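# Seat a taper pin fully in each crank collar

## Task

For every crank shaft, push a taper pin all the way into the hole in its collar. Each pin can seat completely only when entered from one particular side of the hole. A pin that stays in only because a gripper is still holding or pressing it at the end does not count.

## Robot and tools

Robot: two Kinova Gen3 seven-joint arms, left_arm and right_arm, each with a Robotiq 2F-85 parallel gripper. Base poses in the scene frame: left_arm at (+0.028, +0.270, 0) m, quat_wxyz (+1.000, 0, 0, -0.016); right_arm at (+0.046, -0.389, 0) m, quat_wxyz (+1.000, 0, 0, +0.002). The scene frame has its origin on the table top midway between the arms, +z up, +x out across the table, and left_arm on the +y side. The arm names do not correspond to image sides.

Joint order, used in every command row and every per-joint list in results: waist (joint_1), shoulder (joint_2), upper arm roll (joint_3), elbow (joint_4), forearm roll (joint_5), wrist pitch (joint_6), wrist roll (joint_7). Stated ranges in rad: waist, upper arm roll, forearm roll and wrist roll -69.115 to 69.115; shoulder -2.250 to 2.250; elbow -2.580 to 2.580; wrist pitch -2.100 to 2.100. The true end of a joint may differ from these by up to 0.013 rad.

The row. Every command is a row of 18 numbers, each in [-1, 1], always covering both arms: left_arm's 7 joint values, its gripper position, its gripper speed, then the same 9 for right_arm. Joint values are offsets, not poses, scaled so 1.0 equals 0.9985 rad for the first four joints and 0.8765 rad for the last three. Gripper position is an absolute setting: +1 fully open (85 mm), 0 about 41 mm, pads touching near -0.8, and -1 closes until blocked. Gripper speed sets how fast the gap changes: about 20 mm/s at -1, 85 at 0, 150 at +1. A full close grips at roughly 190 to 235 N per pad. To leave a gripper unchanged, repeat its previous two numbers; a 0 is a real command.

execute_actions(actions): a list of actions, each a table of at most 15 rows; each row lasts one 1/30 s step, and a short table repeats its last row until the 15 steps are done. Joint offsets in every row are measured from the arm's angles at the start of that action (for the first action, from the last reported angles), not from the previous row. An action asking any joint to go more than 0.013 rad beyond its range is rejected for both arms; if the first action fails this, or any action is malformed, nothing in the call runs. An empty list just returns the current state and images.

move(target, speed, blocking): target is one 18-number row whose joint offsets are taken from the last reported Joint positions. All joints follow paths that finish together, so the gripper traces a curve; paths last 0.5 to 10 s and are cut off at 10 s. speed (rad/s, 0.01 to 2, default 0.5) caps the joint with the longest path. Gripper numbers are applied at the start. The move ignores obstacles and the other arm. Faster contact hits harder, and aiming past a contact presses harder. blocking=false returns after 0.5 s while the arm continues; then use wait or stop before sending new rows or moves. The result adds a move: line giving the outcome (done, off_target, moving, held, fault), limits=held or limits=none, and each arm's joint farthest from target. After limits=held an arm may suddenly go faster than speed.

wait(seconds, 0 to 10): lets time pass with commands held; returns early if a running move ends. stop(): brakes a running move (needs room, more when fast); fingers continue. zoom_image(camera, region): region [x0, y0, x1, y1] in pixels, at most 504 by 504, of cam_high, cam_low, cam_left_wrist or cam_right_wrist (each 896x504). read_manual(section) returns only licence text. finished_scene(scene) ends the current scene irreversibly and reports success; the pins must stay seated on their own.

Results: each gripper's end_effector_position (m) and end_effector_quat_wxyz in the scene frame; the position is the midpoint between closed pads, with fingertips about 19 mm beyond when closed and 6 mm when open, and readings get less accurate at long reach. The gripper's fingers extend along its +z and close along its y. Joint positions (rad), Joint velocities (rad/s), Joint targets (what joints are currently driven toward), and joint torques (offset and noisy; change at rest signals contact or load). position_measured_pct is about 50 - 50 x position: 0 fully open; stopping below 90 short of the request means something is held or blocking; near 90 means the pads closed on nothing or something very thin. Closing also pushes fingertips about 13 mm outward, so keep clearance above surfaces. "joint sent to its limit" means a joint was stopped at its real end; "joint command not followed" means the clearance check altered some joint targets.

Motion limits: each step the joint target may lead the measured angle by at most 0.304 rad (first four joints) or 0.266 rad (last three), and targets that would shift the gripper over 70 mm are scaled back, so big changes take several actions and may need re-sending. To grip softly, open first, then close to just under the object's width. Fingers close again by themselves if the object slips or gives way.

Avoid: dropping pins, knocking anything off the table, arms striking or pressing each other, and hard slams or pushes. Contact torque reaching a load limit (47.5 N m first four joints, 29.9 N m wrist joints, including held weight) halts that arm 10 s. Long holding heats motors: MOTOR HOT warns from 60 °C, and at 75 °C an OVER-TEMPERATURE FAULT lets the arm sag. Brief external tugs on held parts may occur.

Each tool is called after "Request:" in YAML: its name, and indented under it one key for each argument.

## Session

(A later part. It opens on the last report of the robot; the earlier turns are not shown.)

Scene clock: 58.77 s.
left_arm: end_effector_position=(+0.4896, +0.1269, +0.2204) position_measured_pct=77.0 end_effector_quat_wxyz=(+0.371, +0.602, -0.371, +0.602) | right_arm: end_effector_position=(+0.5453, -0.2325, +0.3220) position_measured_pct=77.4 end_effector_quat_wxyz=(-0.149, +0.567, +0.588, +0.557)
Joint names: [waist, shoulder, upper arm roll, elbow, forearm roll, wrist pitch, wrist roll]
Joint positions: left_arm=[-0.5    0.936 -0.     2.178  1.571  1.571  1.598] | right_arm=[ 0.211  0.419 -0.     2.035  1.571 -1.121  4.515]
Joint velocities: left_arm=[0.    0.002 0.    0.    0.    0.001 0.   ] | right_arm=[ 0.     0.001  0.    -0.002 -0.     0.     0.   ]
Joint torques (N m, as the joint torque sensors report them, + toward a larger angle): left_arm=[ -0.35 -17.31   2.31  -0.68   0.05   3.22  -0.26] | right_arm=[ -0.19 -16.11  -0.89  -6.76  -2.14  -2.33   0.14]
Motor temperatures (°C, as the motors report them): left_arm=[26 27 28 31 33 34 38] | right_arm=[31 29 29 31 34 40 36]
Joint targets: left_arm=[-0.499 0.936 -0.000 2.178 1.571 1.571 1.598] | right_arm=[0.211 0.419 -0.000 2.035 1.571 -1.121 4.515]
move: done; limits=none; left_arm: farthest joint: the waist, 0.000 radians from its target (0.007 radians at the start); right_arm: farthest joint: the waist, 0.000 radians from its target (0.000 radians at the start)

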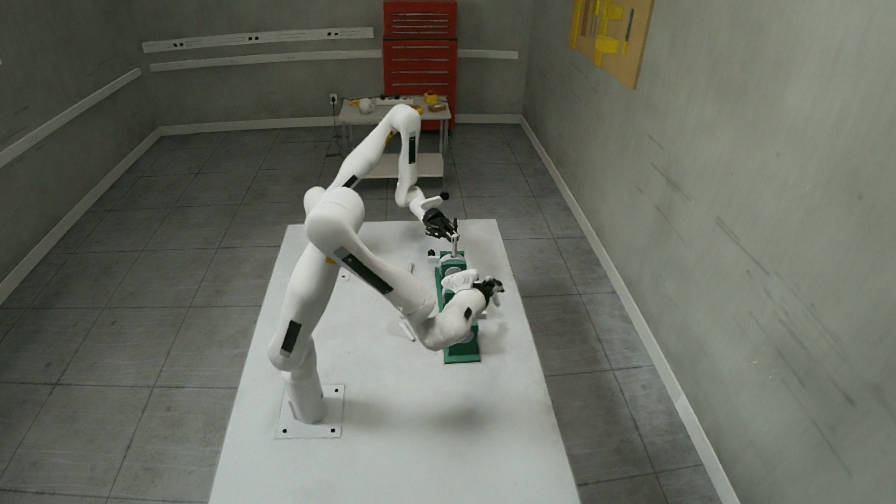

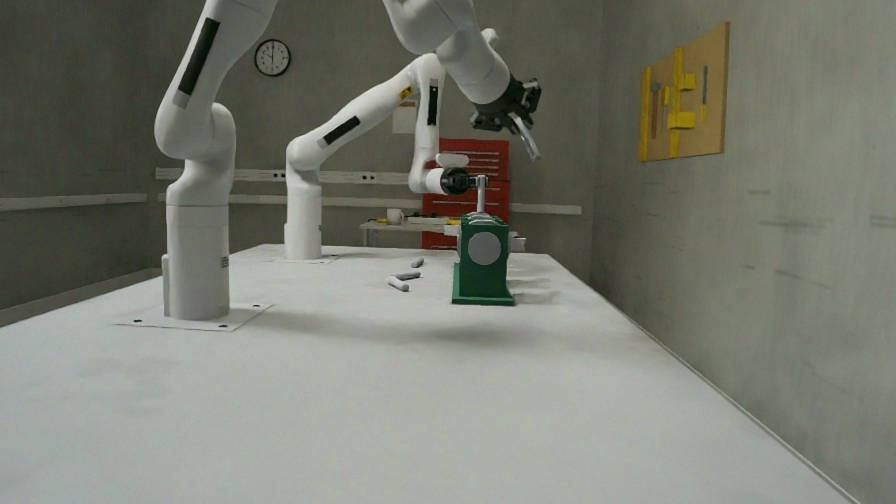

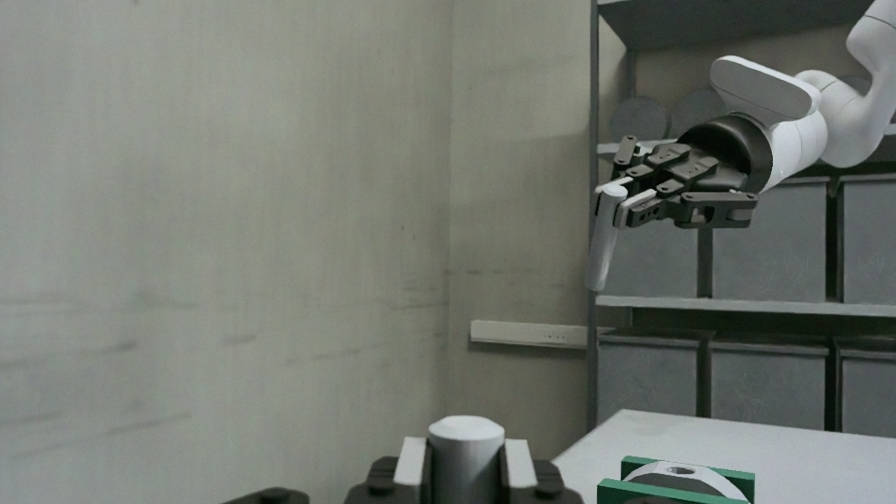

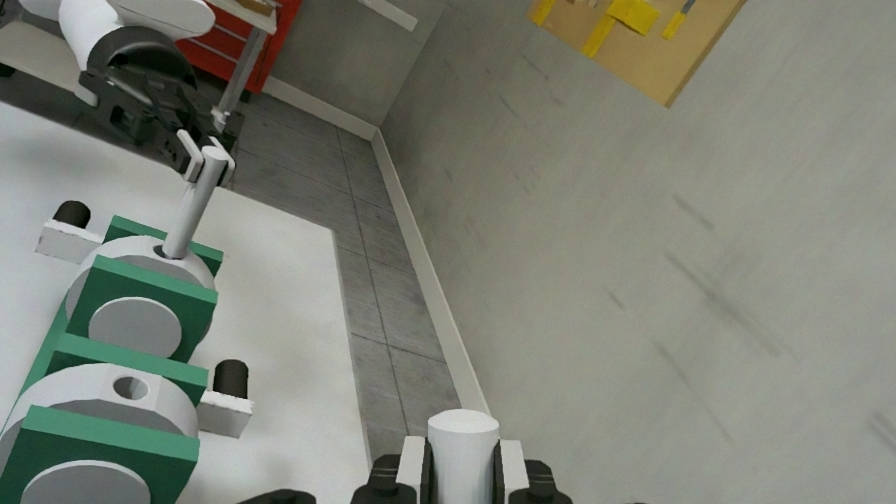

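Request:
execute_actions:
  actions: []

Scene clock: 60.07 s.
left_arm: end_effector_position=(+0.4896, +0.1269, +0.2204) position_measured_pct=77.0 end_effector_quat_wxyz=(+0.371, +0.602, -0.371, +0.602) | right_arm: end_effector_position=(+0.5453, -0.2325, +0.3220) position_measured_pct=77.4 end_effector_quat_wxyz=(-0.149, +0.567, +0.588, +0.557)
Joint names: [waist, shoulder, upper arm roll, elbow, forearm roll, wrist pitch, wrist roll]
Joint positions: left_arm=[-0.499  0.936 -0.     2.178  1.571  1.571  1.598] | right_arm=[ 0.211  0.419 -0.     2.035  1.571 -1.121  4.515]
Joint velocities: left_arm=[-0.     0.     0.001  0.    -0.    -0.    -0.   ] | right_arm=[-0.    -0.001 -0.001 -0.002 -0.    -0.001 -0.   ]
Joint torques (N m, as the joint torque sensors report them, + toward a larger angle): left_arm=[ -0.02 -17.76   2.92  -0.42   0.15   3.26  -0.17] | right_arm=[ -0.03 -16.13  -0.83  -6.54  -2.01  -2.23  -0.12]
Motor temperatures (°C, as the motors report them): left_arm=[26 27 28 31 33 34 38] | right_arm=[31 29 29 31 34 40 36]
Joint targets: left_arm=[-0.499 0.936 -0.000 2.178 1.571 1.571 1.598] | right_arm=[0.211 0.419 -0.000 2.035 1.571 -1.121 4.515]

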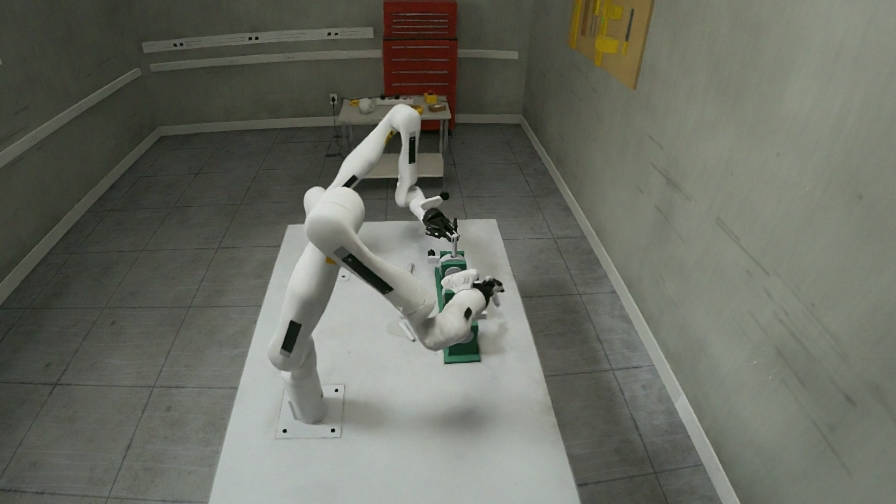

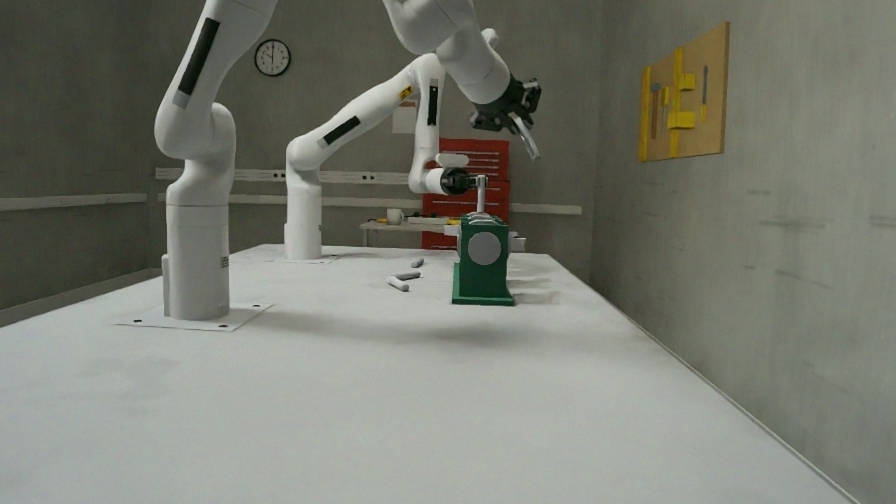

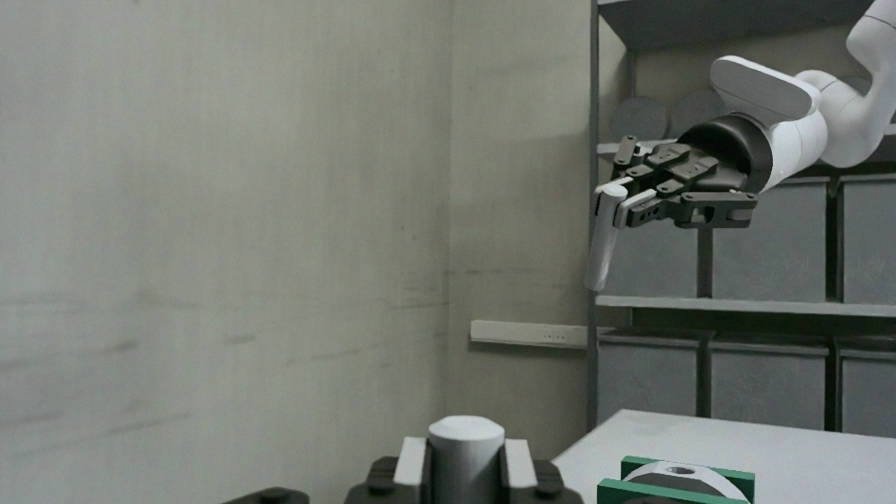

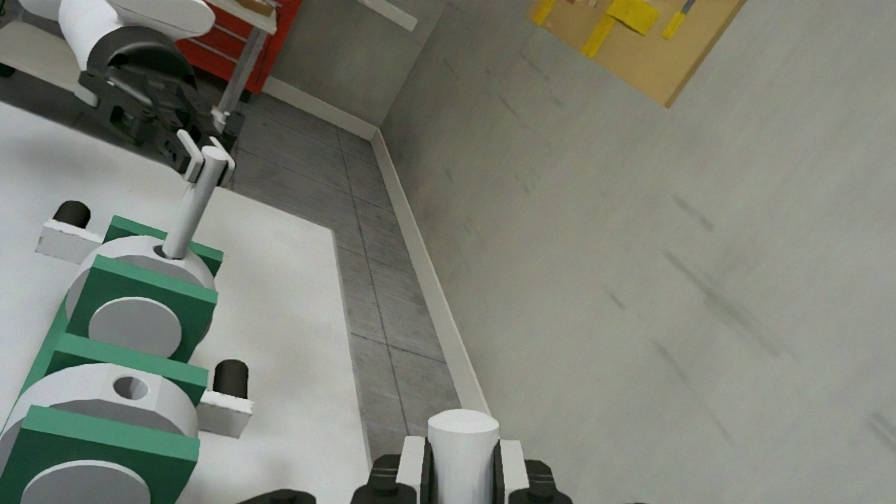

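Request:
move:
  target: [-0.0052,-0.0004,0,0.0172,0,0,-0.019,-1,0,0,0,0,0,0,0,0,-1,0]
  speed: 0.1

Request:
zoom_image:
  camera: "cam_right_wrist"
  region: [100,180,260,300]

Request:
zoom_image:
  camera: "cam_low"
  region: [445,165,525,235]

Scene clock: 61.13 s.
left_arm: end_effector_position=(+0.4856, +0.1268, +0.2204) position_measured_pct=77.0 end_effector_quat_wxyz=(+0.369, +0.603, -0.369, +0.603) | right_arm: end_effector_position=(+0.5453, -0.2325, +0.3220) position_measured_pct=77.4 end_effector_quat_wxyz=(-0.149, +0.567, +0.588, +0.557)
Joint names: [waist, shoulder, upper arm roll, elbow, forearm roll, wrist pitch, wrist roll]
Joint positions: left_arm=[-0.505  0.935 -0.     2.195  1.571  1.571  1.582] | right_arm=[ 0.211  0.419 -0.     2.035  1.571 -1.121  4.515]
Joint velocities: left_arm=[-0.001 -0.     0.     0.     0.     0.    -0.   ] | right_arm=[ 0.     0.    -0.    -0.003 -0.    -0.001  0.   ]
Joint torques (N m, as the joint torque sensors report them, + toward a larger angle): left_arm=[ -0.41 -17.34   2.84  -0.57   0.11   3.19  -0.04] | right_arm=[ -0.64 -15.75  -0.8   -6.66  -2.06  -2.4    0.09]
Motor temperatures (°C, as the motors report them): left_arm=[26 27 28 31 33 34 38] | right_arm=[31 29 29 31 34 40 36]
Joint targets: left_arm=[-0.505 0.935 -0.000 2.195 1.571 1.571 1.582] | right_arm=[0.211 0.419 -0.000 2.035 1.571 -1.121 4.515]
move: done; limits=none; left_arm: farthest joint: the waist, 0.000 radians from its target (0.005 radians at the start); right_arm: farthest joint: the waist, 0.000 radians from its target (0.000 radians at the start)

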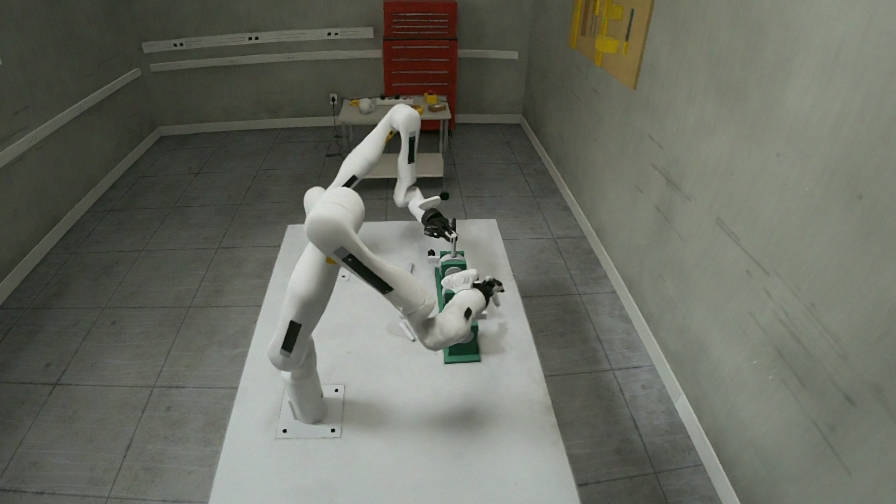

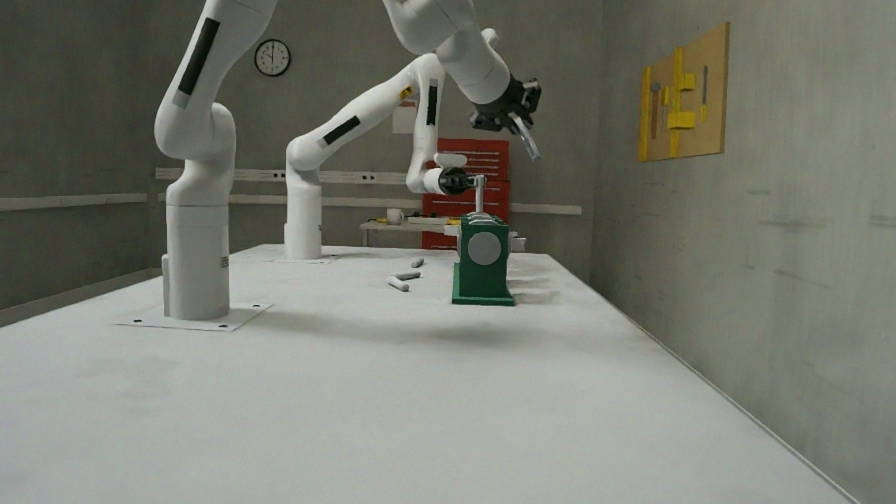

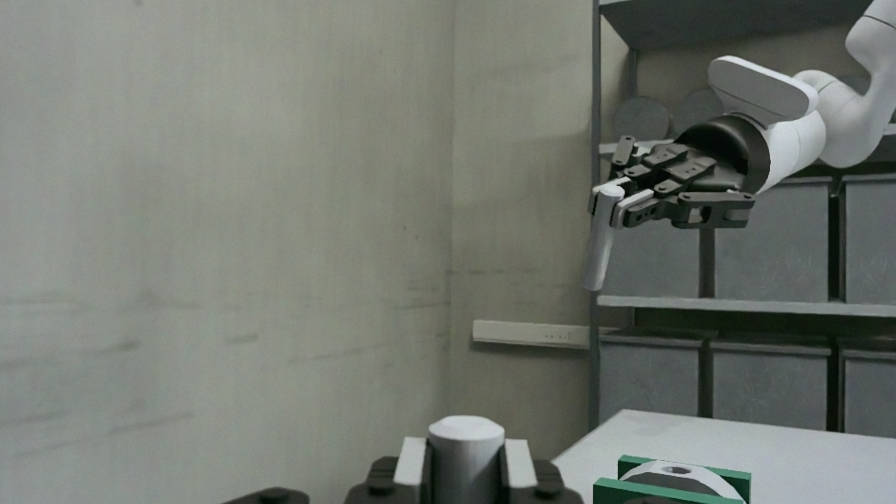

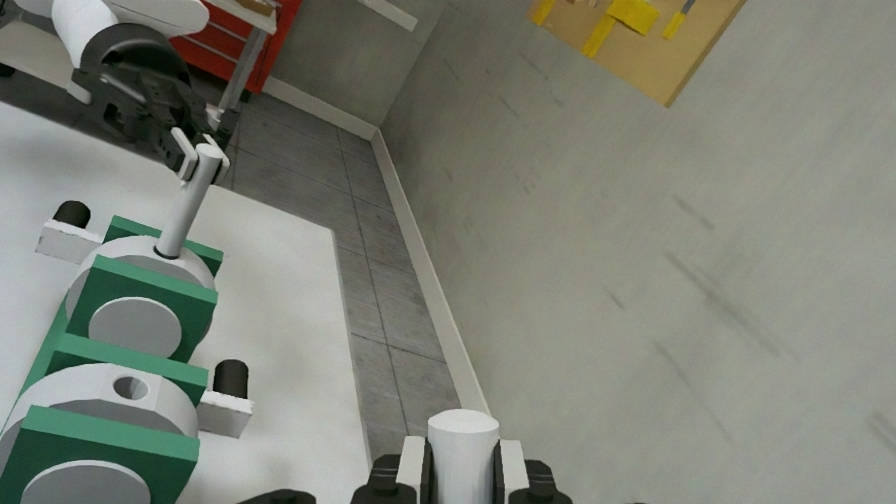

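Region (100, 180, 260, 300) of cam_right_wrist's 896x504 image, scaled by 3.150; it fills the top 378 rows of this view, and the rest is white.

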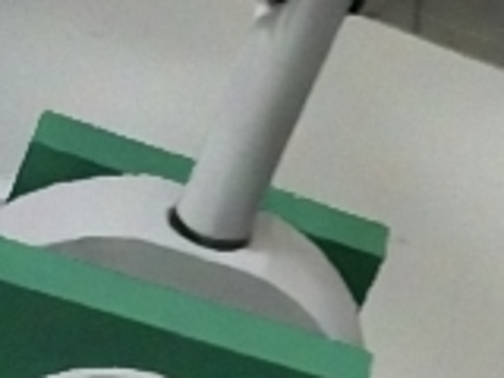

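Region (445, 165, 525, 235) of cam_low's 896x504 image, scaled by 6.300, with more detail than that image has; it fills the top 441 rows of this view, and the rest is white.

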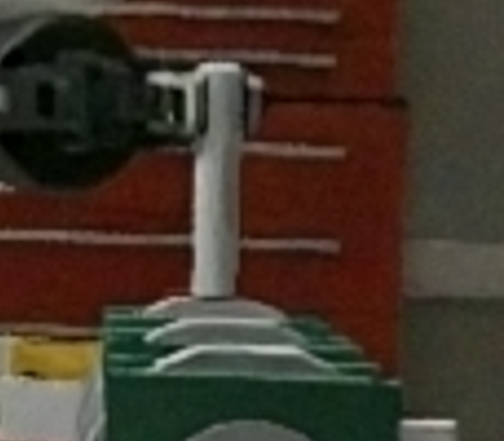

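Request:
move:
  target: [0,0.0234,0,-0.0029,0,0,-0.0234,-1,0,0,0,0,0,0,0,0,-1,0]
  speed: 0.03

Request:
zoom_image:
  camera: "cam_right_wrist"
  region: [100,180,260,300]

Scene clock: 62.40 s.
left_arm: end_effector_position=(+0.4850, +0.1265, +0.2124) position_measured_pct=77.0 end_effector_quat_wxyz=(+0.369, +0.603, -0.369, +0.603) | right_arm: end_effector_position=(+0.5453, -0.2325, +0.3220) position_measured_pct=77.4 end_effector_quat_wxyz=(-0.149, +0.567, +0.588, +0.557)
Joint names: [waist, shoulder, upper arm roll, elbow, forearm roll, wrist pitch, wrist roll]
Joint positions: left_arm=[-0.505  0.959 -0.     2.192  1.571  1.571  1.561] | right_arm=[ 0.211  0.419 -0.     2.035  1.571 -1.121  4.515]
Joint velocities: left_arm=[-0.     0.002  0.    -0.     0.     0.    -0.   ] | right_arm=[ 0.    -0.001 -0.     0.001 -0.    -0.001 -0.   ]
Joint torques (N m, as the joint torque sensors report them, + toward a larger angle): left_arm=[ -0.65 -18.05   2.79  -0.05  -0.23   3.45  -0.13] | right_arm=[  0.02 -16.23  -1.08  -6.64  -1.82  -2.1   -0.03]
Motor temperatures (°C, as the motors report them): left_arm=[26 27 28 31 33 34 38] | right_arm=[31 29 29 31 34 40 36]
Joint targets: left_arm=[-0.505 0.959 -0.000 2.192 1.571 1.571 1.561] | right_arm=[0.211 0.419 -0.000 2.035 1.571 -1.121 4.515]
move: done; limits=none; left_arm: farthest joint: the waist, 0.000 radians from its target (0.000 radians at the start); right_arm: farthest joint: the waist, 0.000 radians from its target (0.000 radians at the start)

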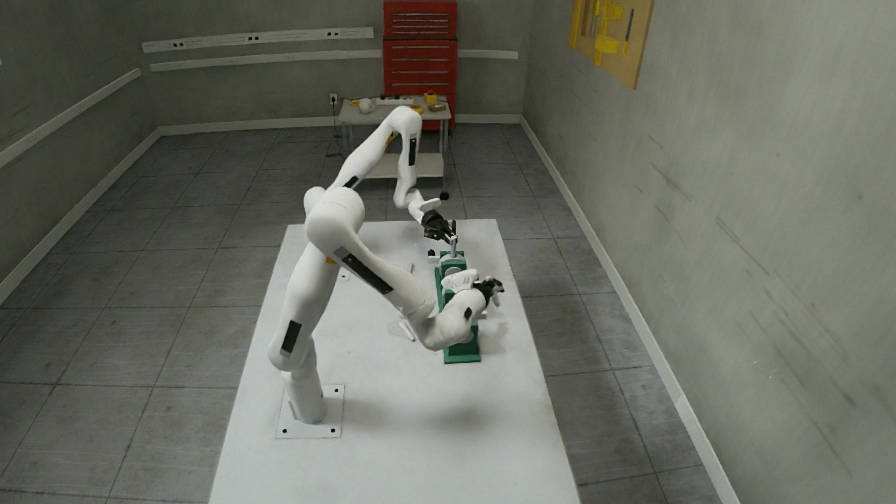

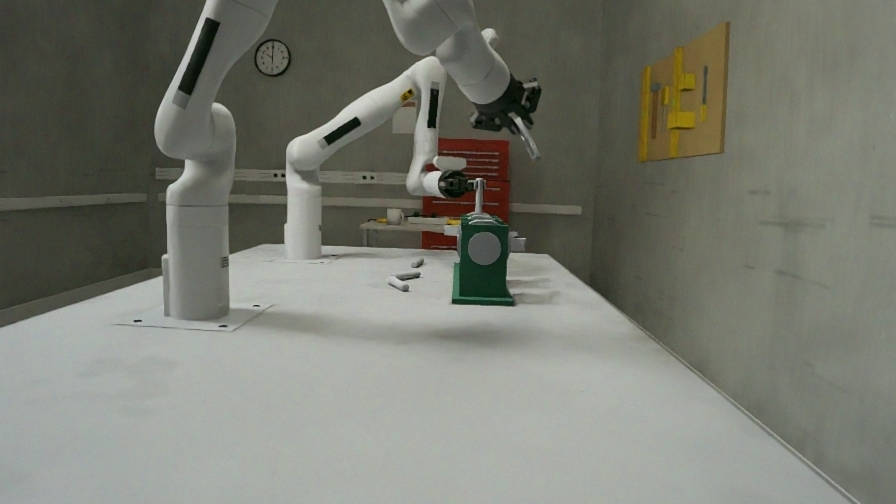

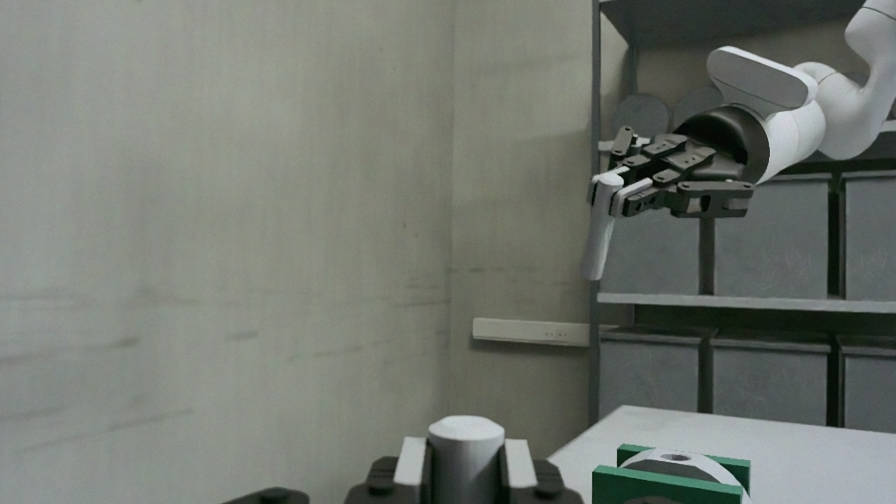

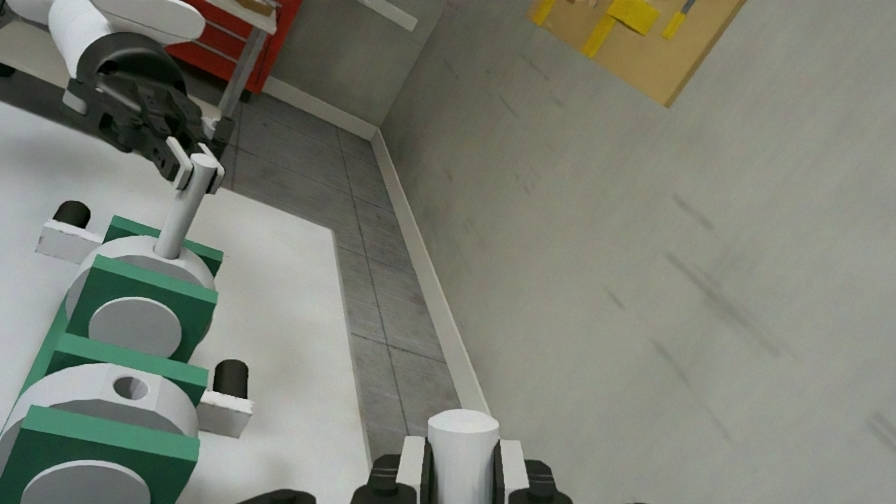

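Region (100, 180, 260, 300) of cam_right_wrist's 896x504 image, scaled by 3.150; it fills the top 378 rows of this view, and the rest is white.

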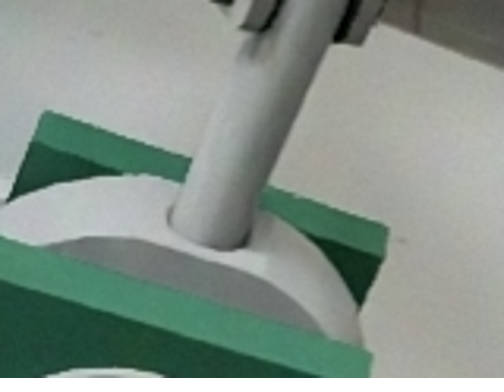

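Request:
move:
  target: [0,0.0497,0,-0.0128,0,0,-0.0421,-1,0,0,0,0,0,0,0,0,-1,0]
  speed: 0.05

Request:
move:
  target: [0,0,0,0,0,0,0,0,0,0,0,0,0,0,0,0,-1,0]

Scene clock: 63.90 s.
left_arm: end_effector_position=(+0.4850, +0.1265, +0.1955) position_measured_pct=77.0 end_effector_quat_wxyz=(+0.369, +0.603, -0.369, +0.603) | right_arm: end_effector_position=(+0.5453, -0.2325, +0.3220) position_measured_pct=77.4 end_effector_quat_wxyz=(-0.149, +0.567, +0.588, +0.557)
Joint names: [waist, shoulder, upper arm roll, elbow, forearm roll, wrist pitch, wrist roll]
Joint positions: left_arm=[-0.505  1.008 -0.     2.179  1.571  1.571  1.524] | right_arm=[ 0.211  0.419 -0.     2.035  1.571 -1.121  4.515]
Joint velocities: left_arm=[ 0.001  0.002  0.001 -0.001  0.     0.001  0.   ] | right_arm=[-0.    -0.001 -0.001 -0.003  0.    -0.001  0.   ]
Joint torques (N m, as the joint torque sensors report them, + toward a larger angle): left_arm=[ -0.37 -18.25   3.32   0.63  -0.23   3.49  -0.06] | right_arm=[ -0.49 -15.98  -1.02  -6.36  -1.84  -2.16  -0.29]
Motor temperatures (°C, as the motors report them): left_arm=[26 27 28 31 33 34 38] | right_arm=[31 29 29 31 34 40 36]
Joint targets: left_arm=[-0.505 1.008 -0.000 2.179 1.571 1.571 1.524] | right_arm=[0.211 0.419 -0.000 2.035 1.571 -1.121 4.515]
move: done; limits=none; left_arm: farthest joint: the shoulder, 0.001 radians from its target (0.050 radians at the start); right_arm: farthest joint: the waist, 0.000 radians from its target (0.000 radians at the start)

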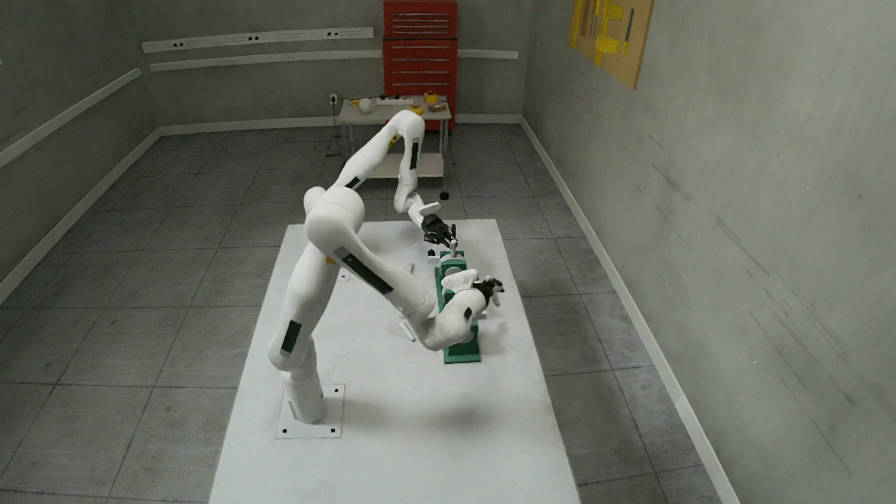

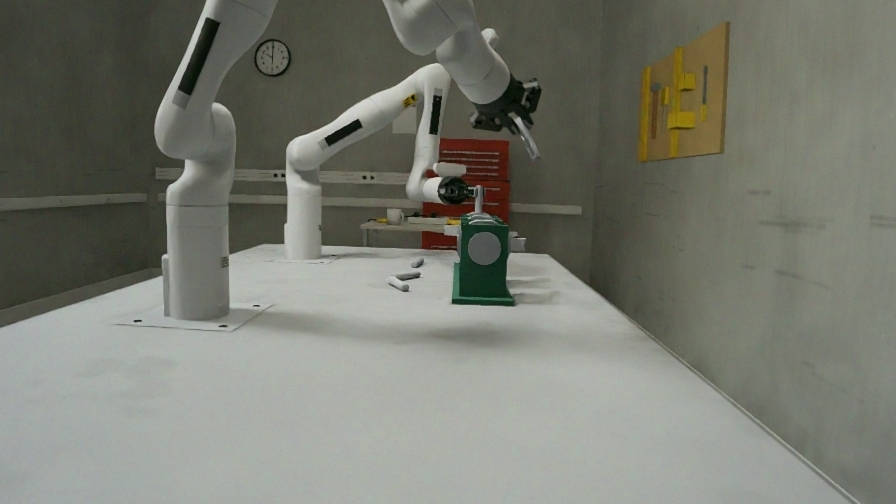

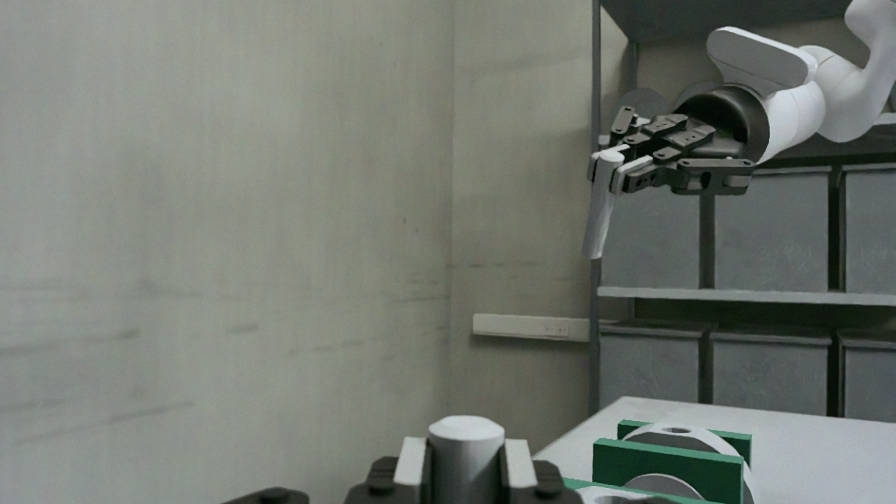

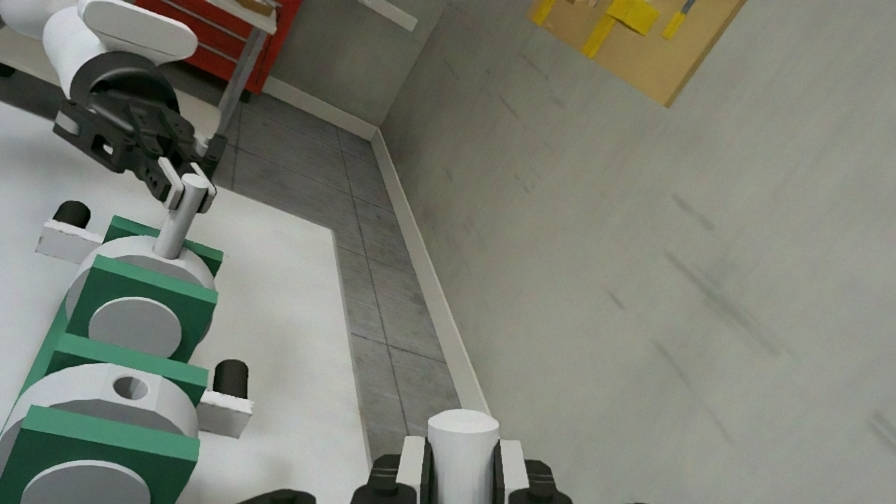

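Scene clock: 64.57 s.
left_arm: end_effector_position=(+0.4850, +0.1265, +0.1955) position_measured_pct=50.0 end_effector_quat_wxyz=(+0.369, +0.603, -0.369, +0.603) | right_arm: end_effector_position=(+0.5453, -0.2325, +0.3220) position_measured_pct=77.4 end_effector_quat_wxyz=(-0.149, +0.567, +0.588, +0.557)
Joint names: [waist, shoulder, upper arm roll, elbow, forearm roll, wrist pitch, wrist roll]
Joint positions: left_arm=[-0.505  1.008 -0.     2.179  1.571  1.571  1.524] | right_arm=[ 0.211  0.419 -0.     2.035  1.571 -1.121  4.515]
Joint velocities: left_arm=[ 0.     0.    -0.002  0.    -0.    -0.    -0.   ] | right_arm=[-0.    -0.001  0.001  0.002  0.    -0.     0.   ]
Joint torques (N m, as the joint torque sensors report them, + toward a larger angle): left_arm=[ -0.47 -17.66   2.71   0.1   -0.24   2.78   0.  ] | right_arm=[ -0.07 -15.67  -0.87  -6.56  -2.08  -2.52  -0.07]
Motor temperatures (°C, as the motors report them): left_arm=[26 27 28 31 33 34 38] | right_arm=[31 29 29 31 34 40 36]
Joint targets: left_arm=[-0.505 1.008 -0.000 2.179 1.571 1.571 1.524] | right_arm=[0.211 0.419 -0.000 2.035 1.571 -1.121 4.515]
move: done; limits=none; left_arm: farthest joint: the waist, 0.000 radians from its target (0.000 radians at the start); right_arm: farthest joint: the waist, 0.000 radians from its target (0.000 radians at the start)

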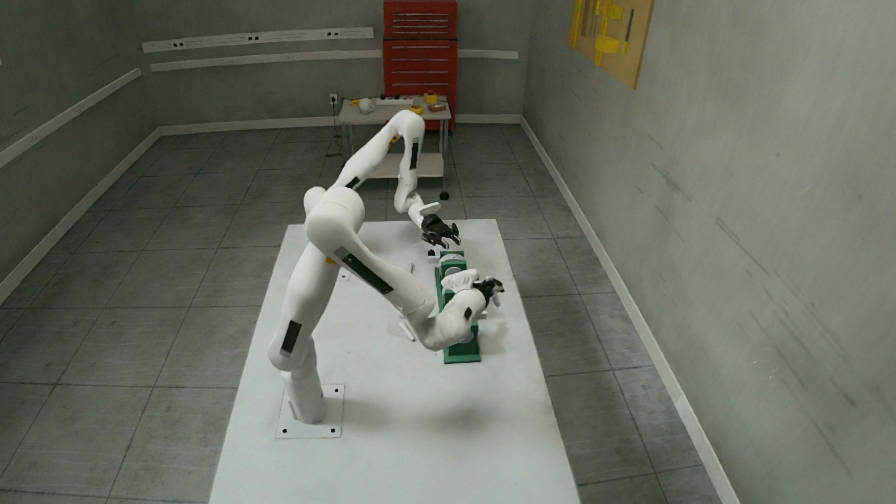

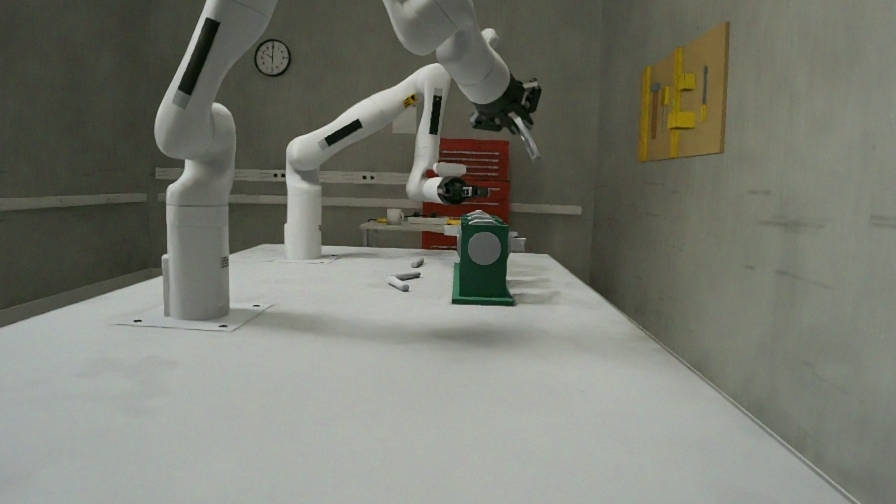

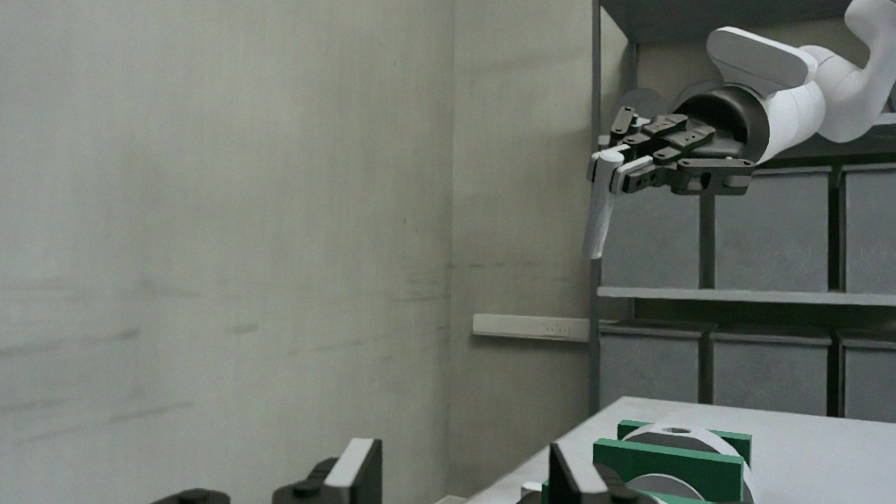

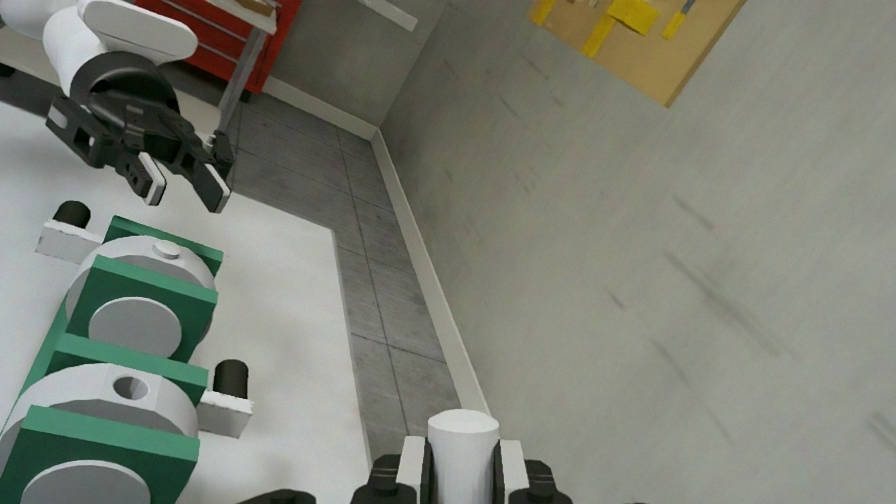

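Request:
move:
  target: [0,0,0,0,0,0,0,0,0,-0.005,0.4977,0,0.0065,0,-0.5134,0.015,-1,0]
  speed: 0.4

Request:
zoom_image:
  camera: "cam_left_wrist"
  region: [600,330,760,470]

Request:
zoom_image:
  camera: "cam_high"
  region: [410,240,510,340]

Scene clock: 67.10 s.
left_arm: end_effector_position=(+0.4850, +0.1265, +0.1955) position_measured_pct=50.0 end_effector_quat_wxyz=(+0.369, +0.603, -0.369, +0.603) | right_arm: end_effector_position=(+0.4869, -0.1866, +0.2324) position_measured_pct=77.4 end_effector_quat_wxyz=(-0.447, +0.548, +0.447, +0.548)
Joint names: [waist, shoulder, upper arm roll, elbow, forearm roll, wrist pitch, wrist roll]
Joint positions: left_arm=[-0.505  1.008 -0.     2.179  1.571  1.571  1.524] | right_arm=[ 0.206  0.916 -0.     2.041  1.571 -1.571  4.528]
Joint velocities: left_arm=[ 0.     0.    -0.001  0.001  0.    -0.     0.   ] | right_arm=[ 0.     0.001  0.002  0.003 -0.    -0.001 -0.   ]
Joint torques (N m, as the joint torque sensors report them, + toward a larger angle): left_arm=[  0.02 -17.89   2.93   0.71  -0.54   2.8   -0.26] | right_arm=[ -0.09 -19.89  -2.32  -1.6   -0.3   -3.29  -0.06]
Motor temperatures (°C, as the motors report them): left_arm=[26 27 28 31 33 34 38] | right_arm=[31 29 29 31 34 40 36]
Joint targets: left_arm=[-0.505 1.008 -0.000 2.179 1.571 1.571 1.524] | right_arm=[0.206 0.916 -0.000 2.041 1.571 -1.571 4.528]
move: done; limits=none; left_arm: farthest joint: the waist, 0.000 radians from its target (0.000 radians at the start); right_arm: farthest joint: the waist, 0.000 radians from its target (0.005 radians at the start)

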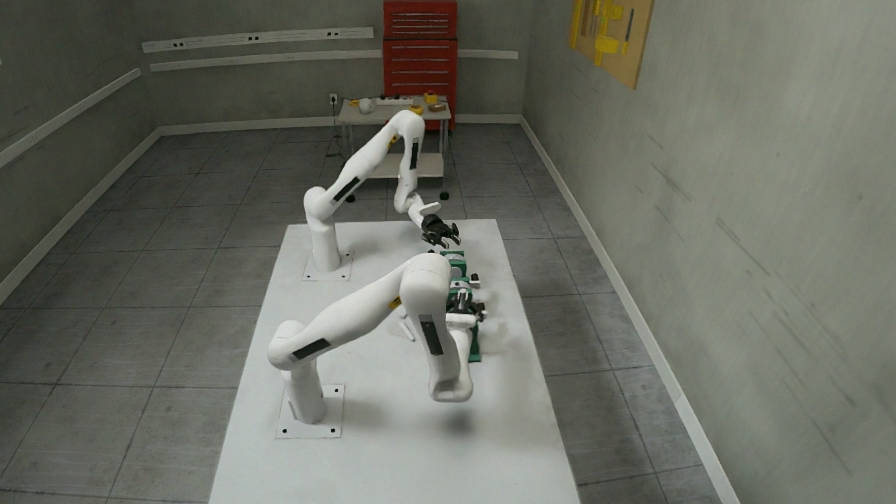

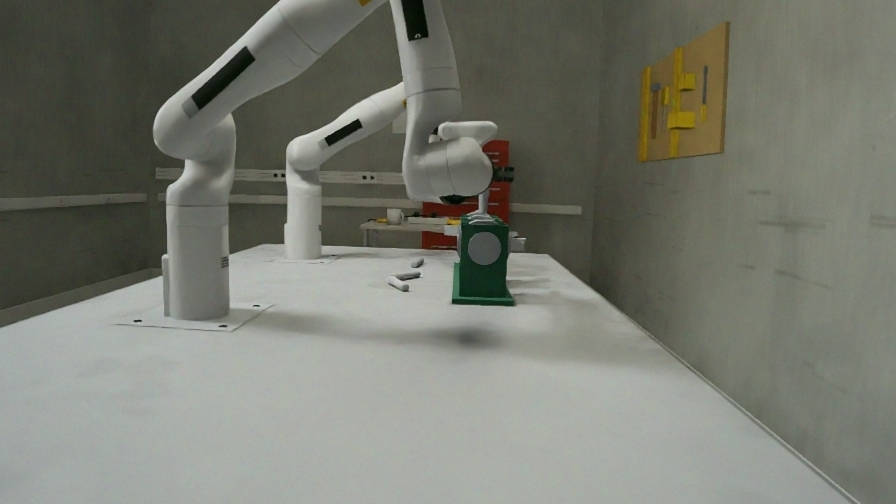

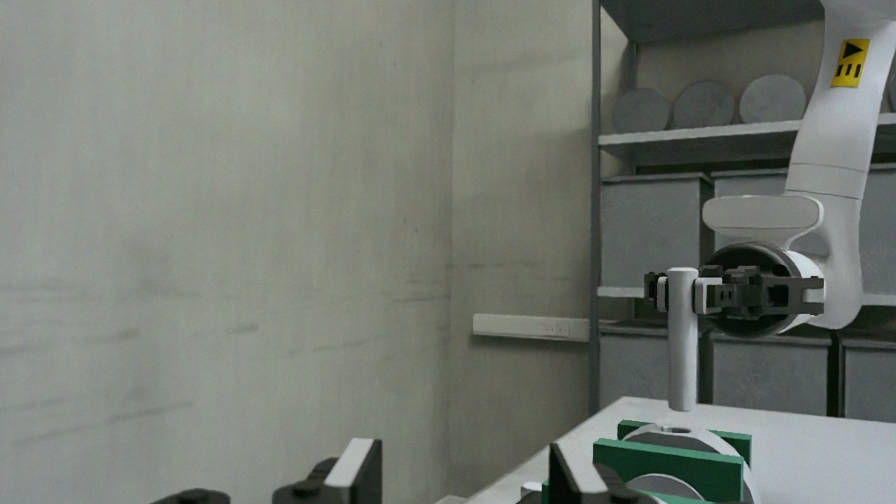

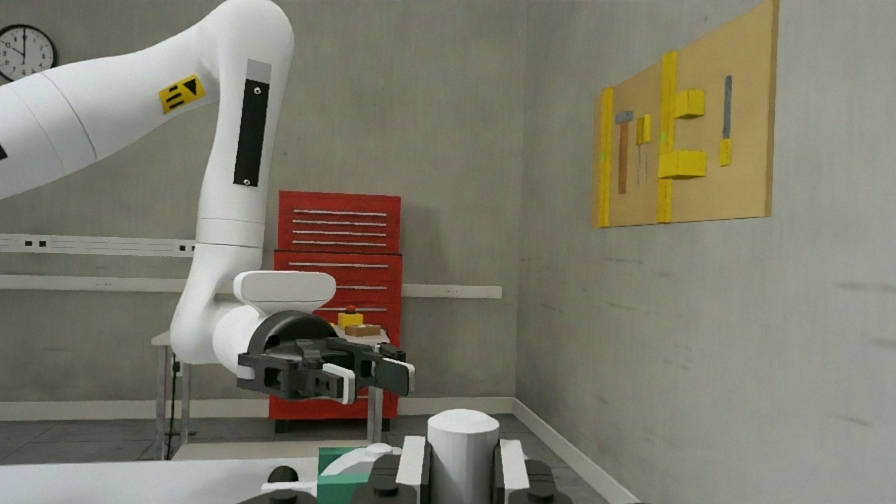

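Region (600, 330, 760, 470) of cam_left_wrist's 896x504 image, scaled by 3.150; it fills the top 441 rows of this view, and the rest is white.

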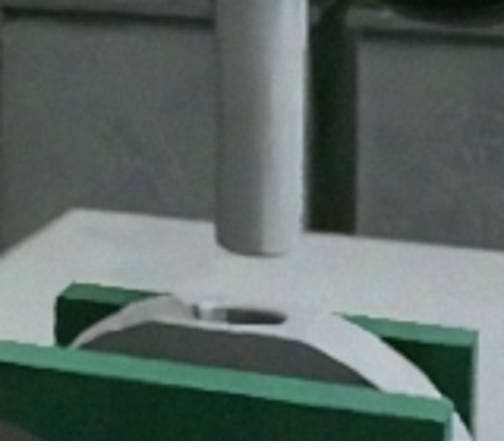

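Region (410, 240, 510, 340) of cam_high's 896x504 image, scaled by 5.040, with more detail than that image has.

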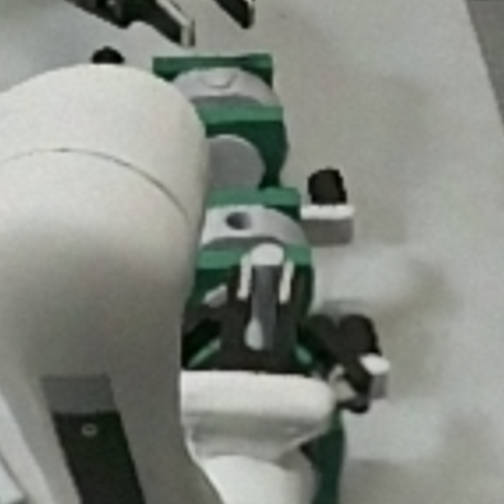

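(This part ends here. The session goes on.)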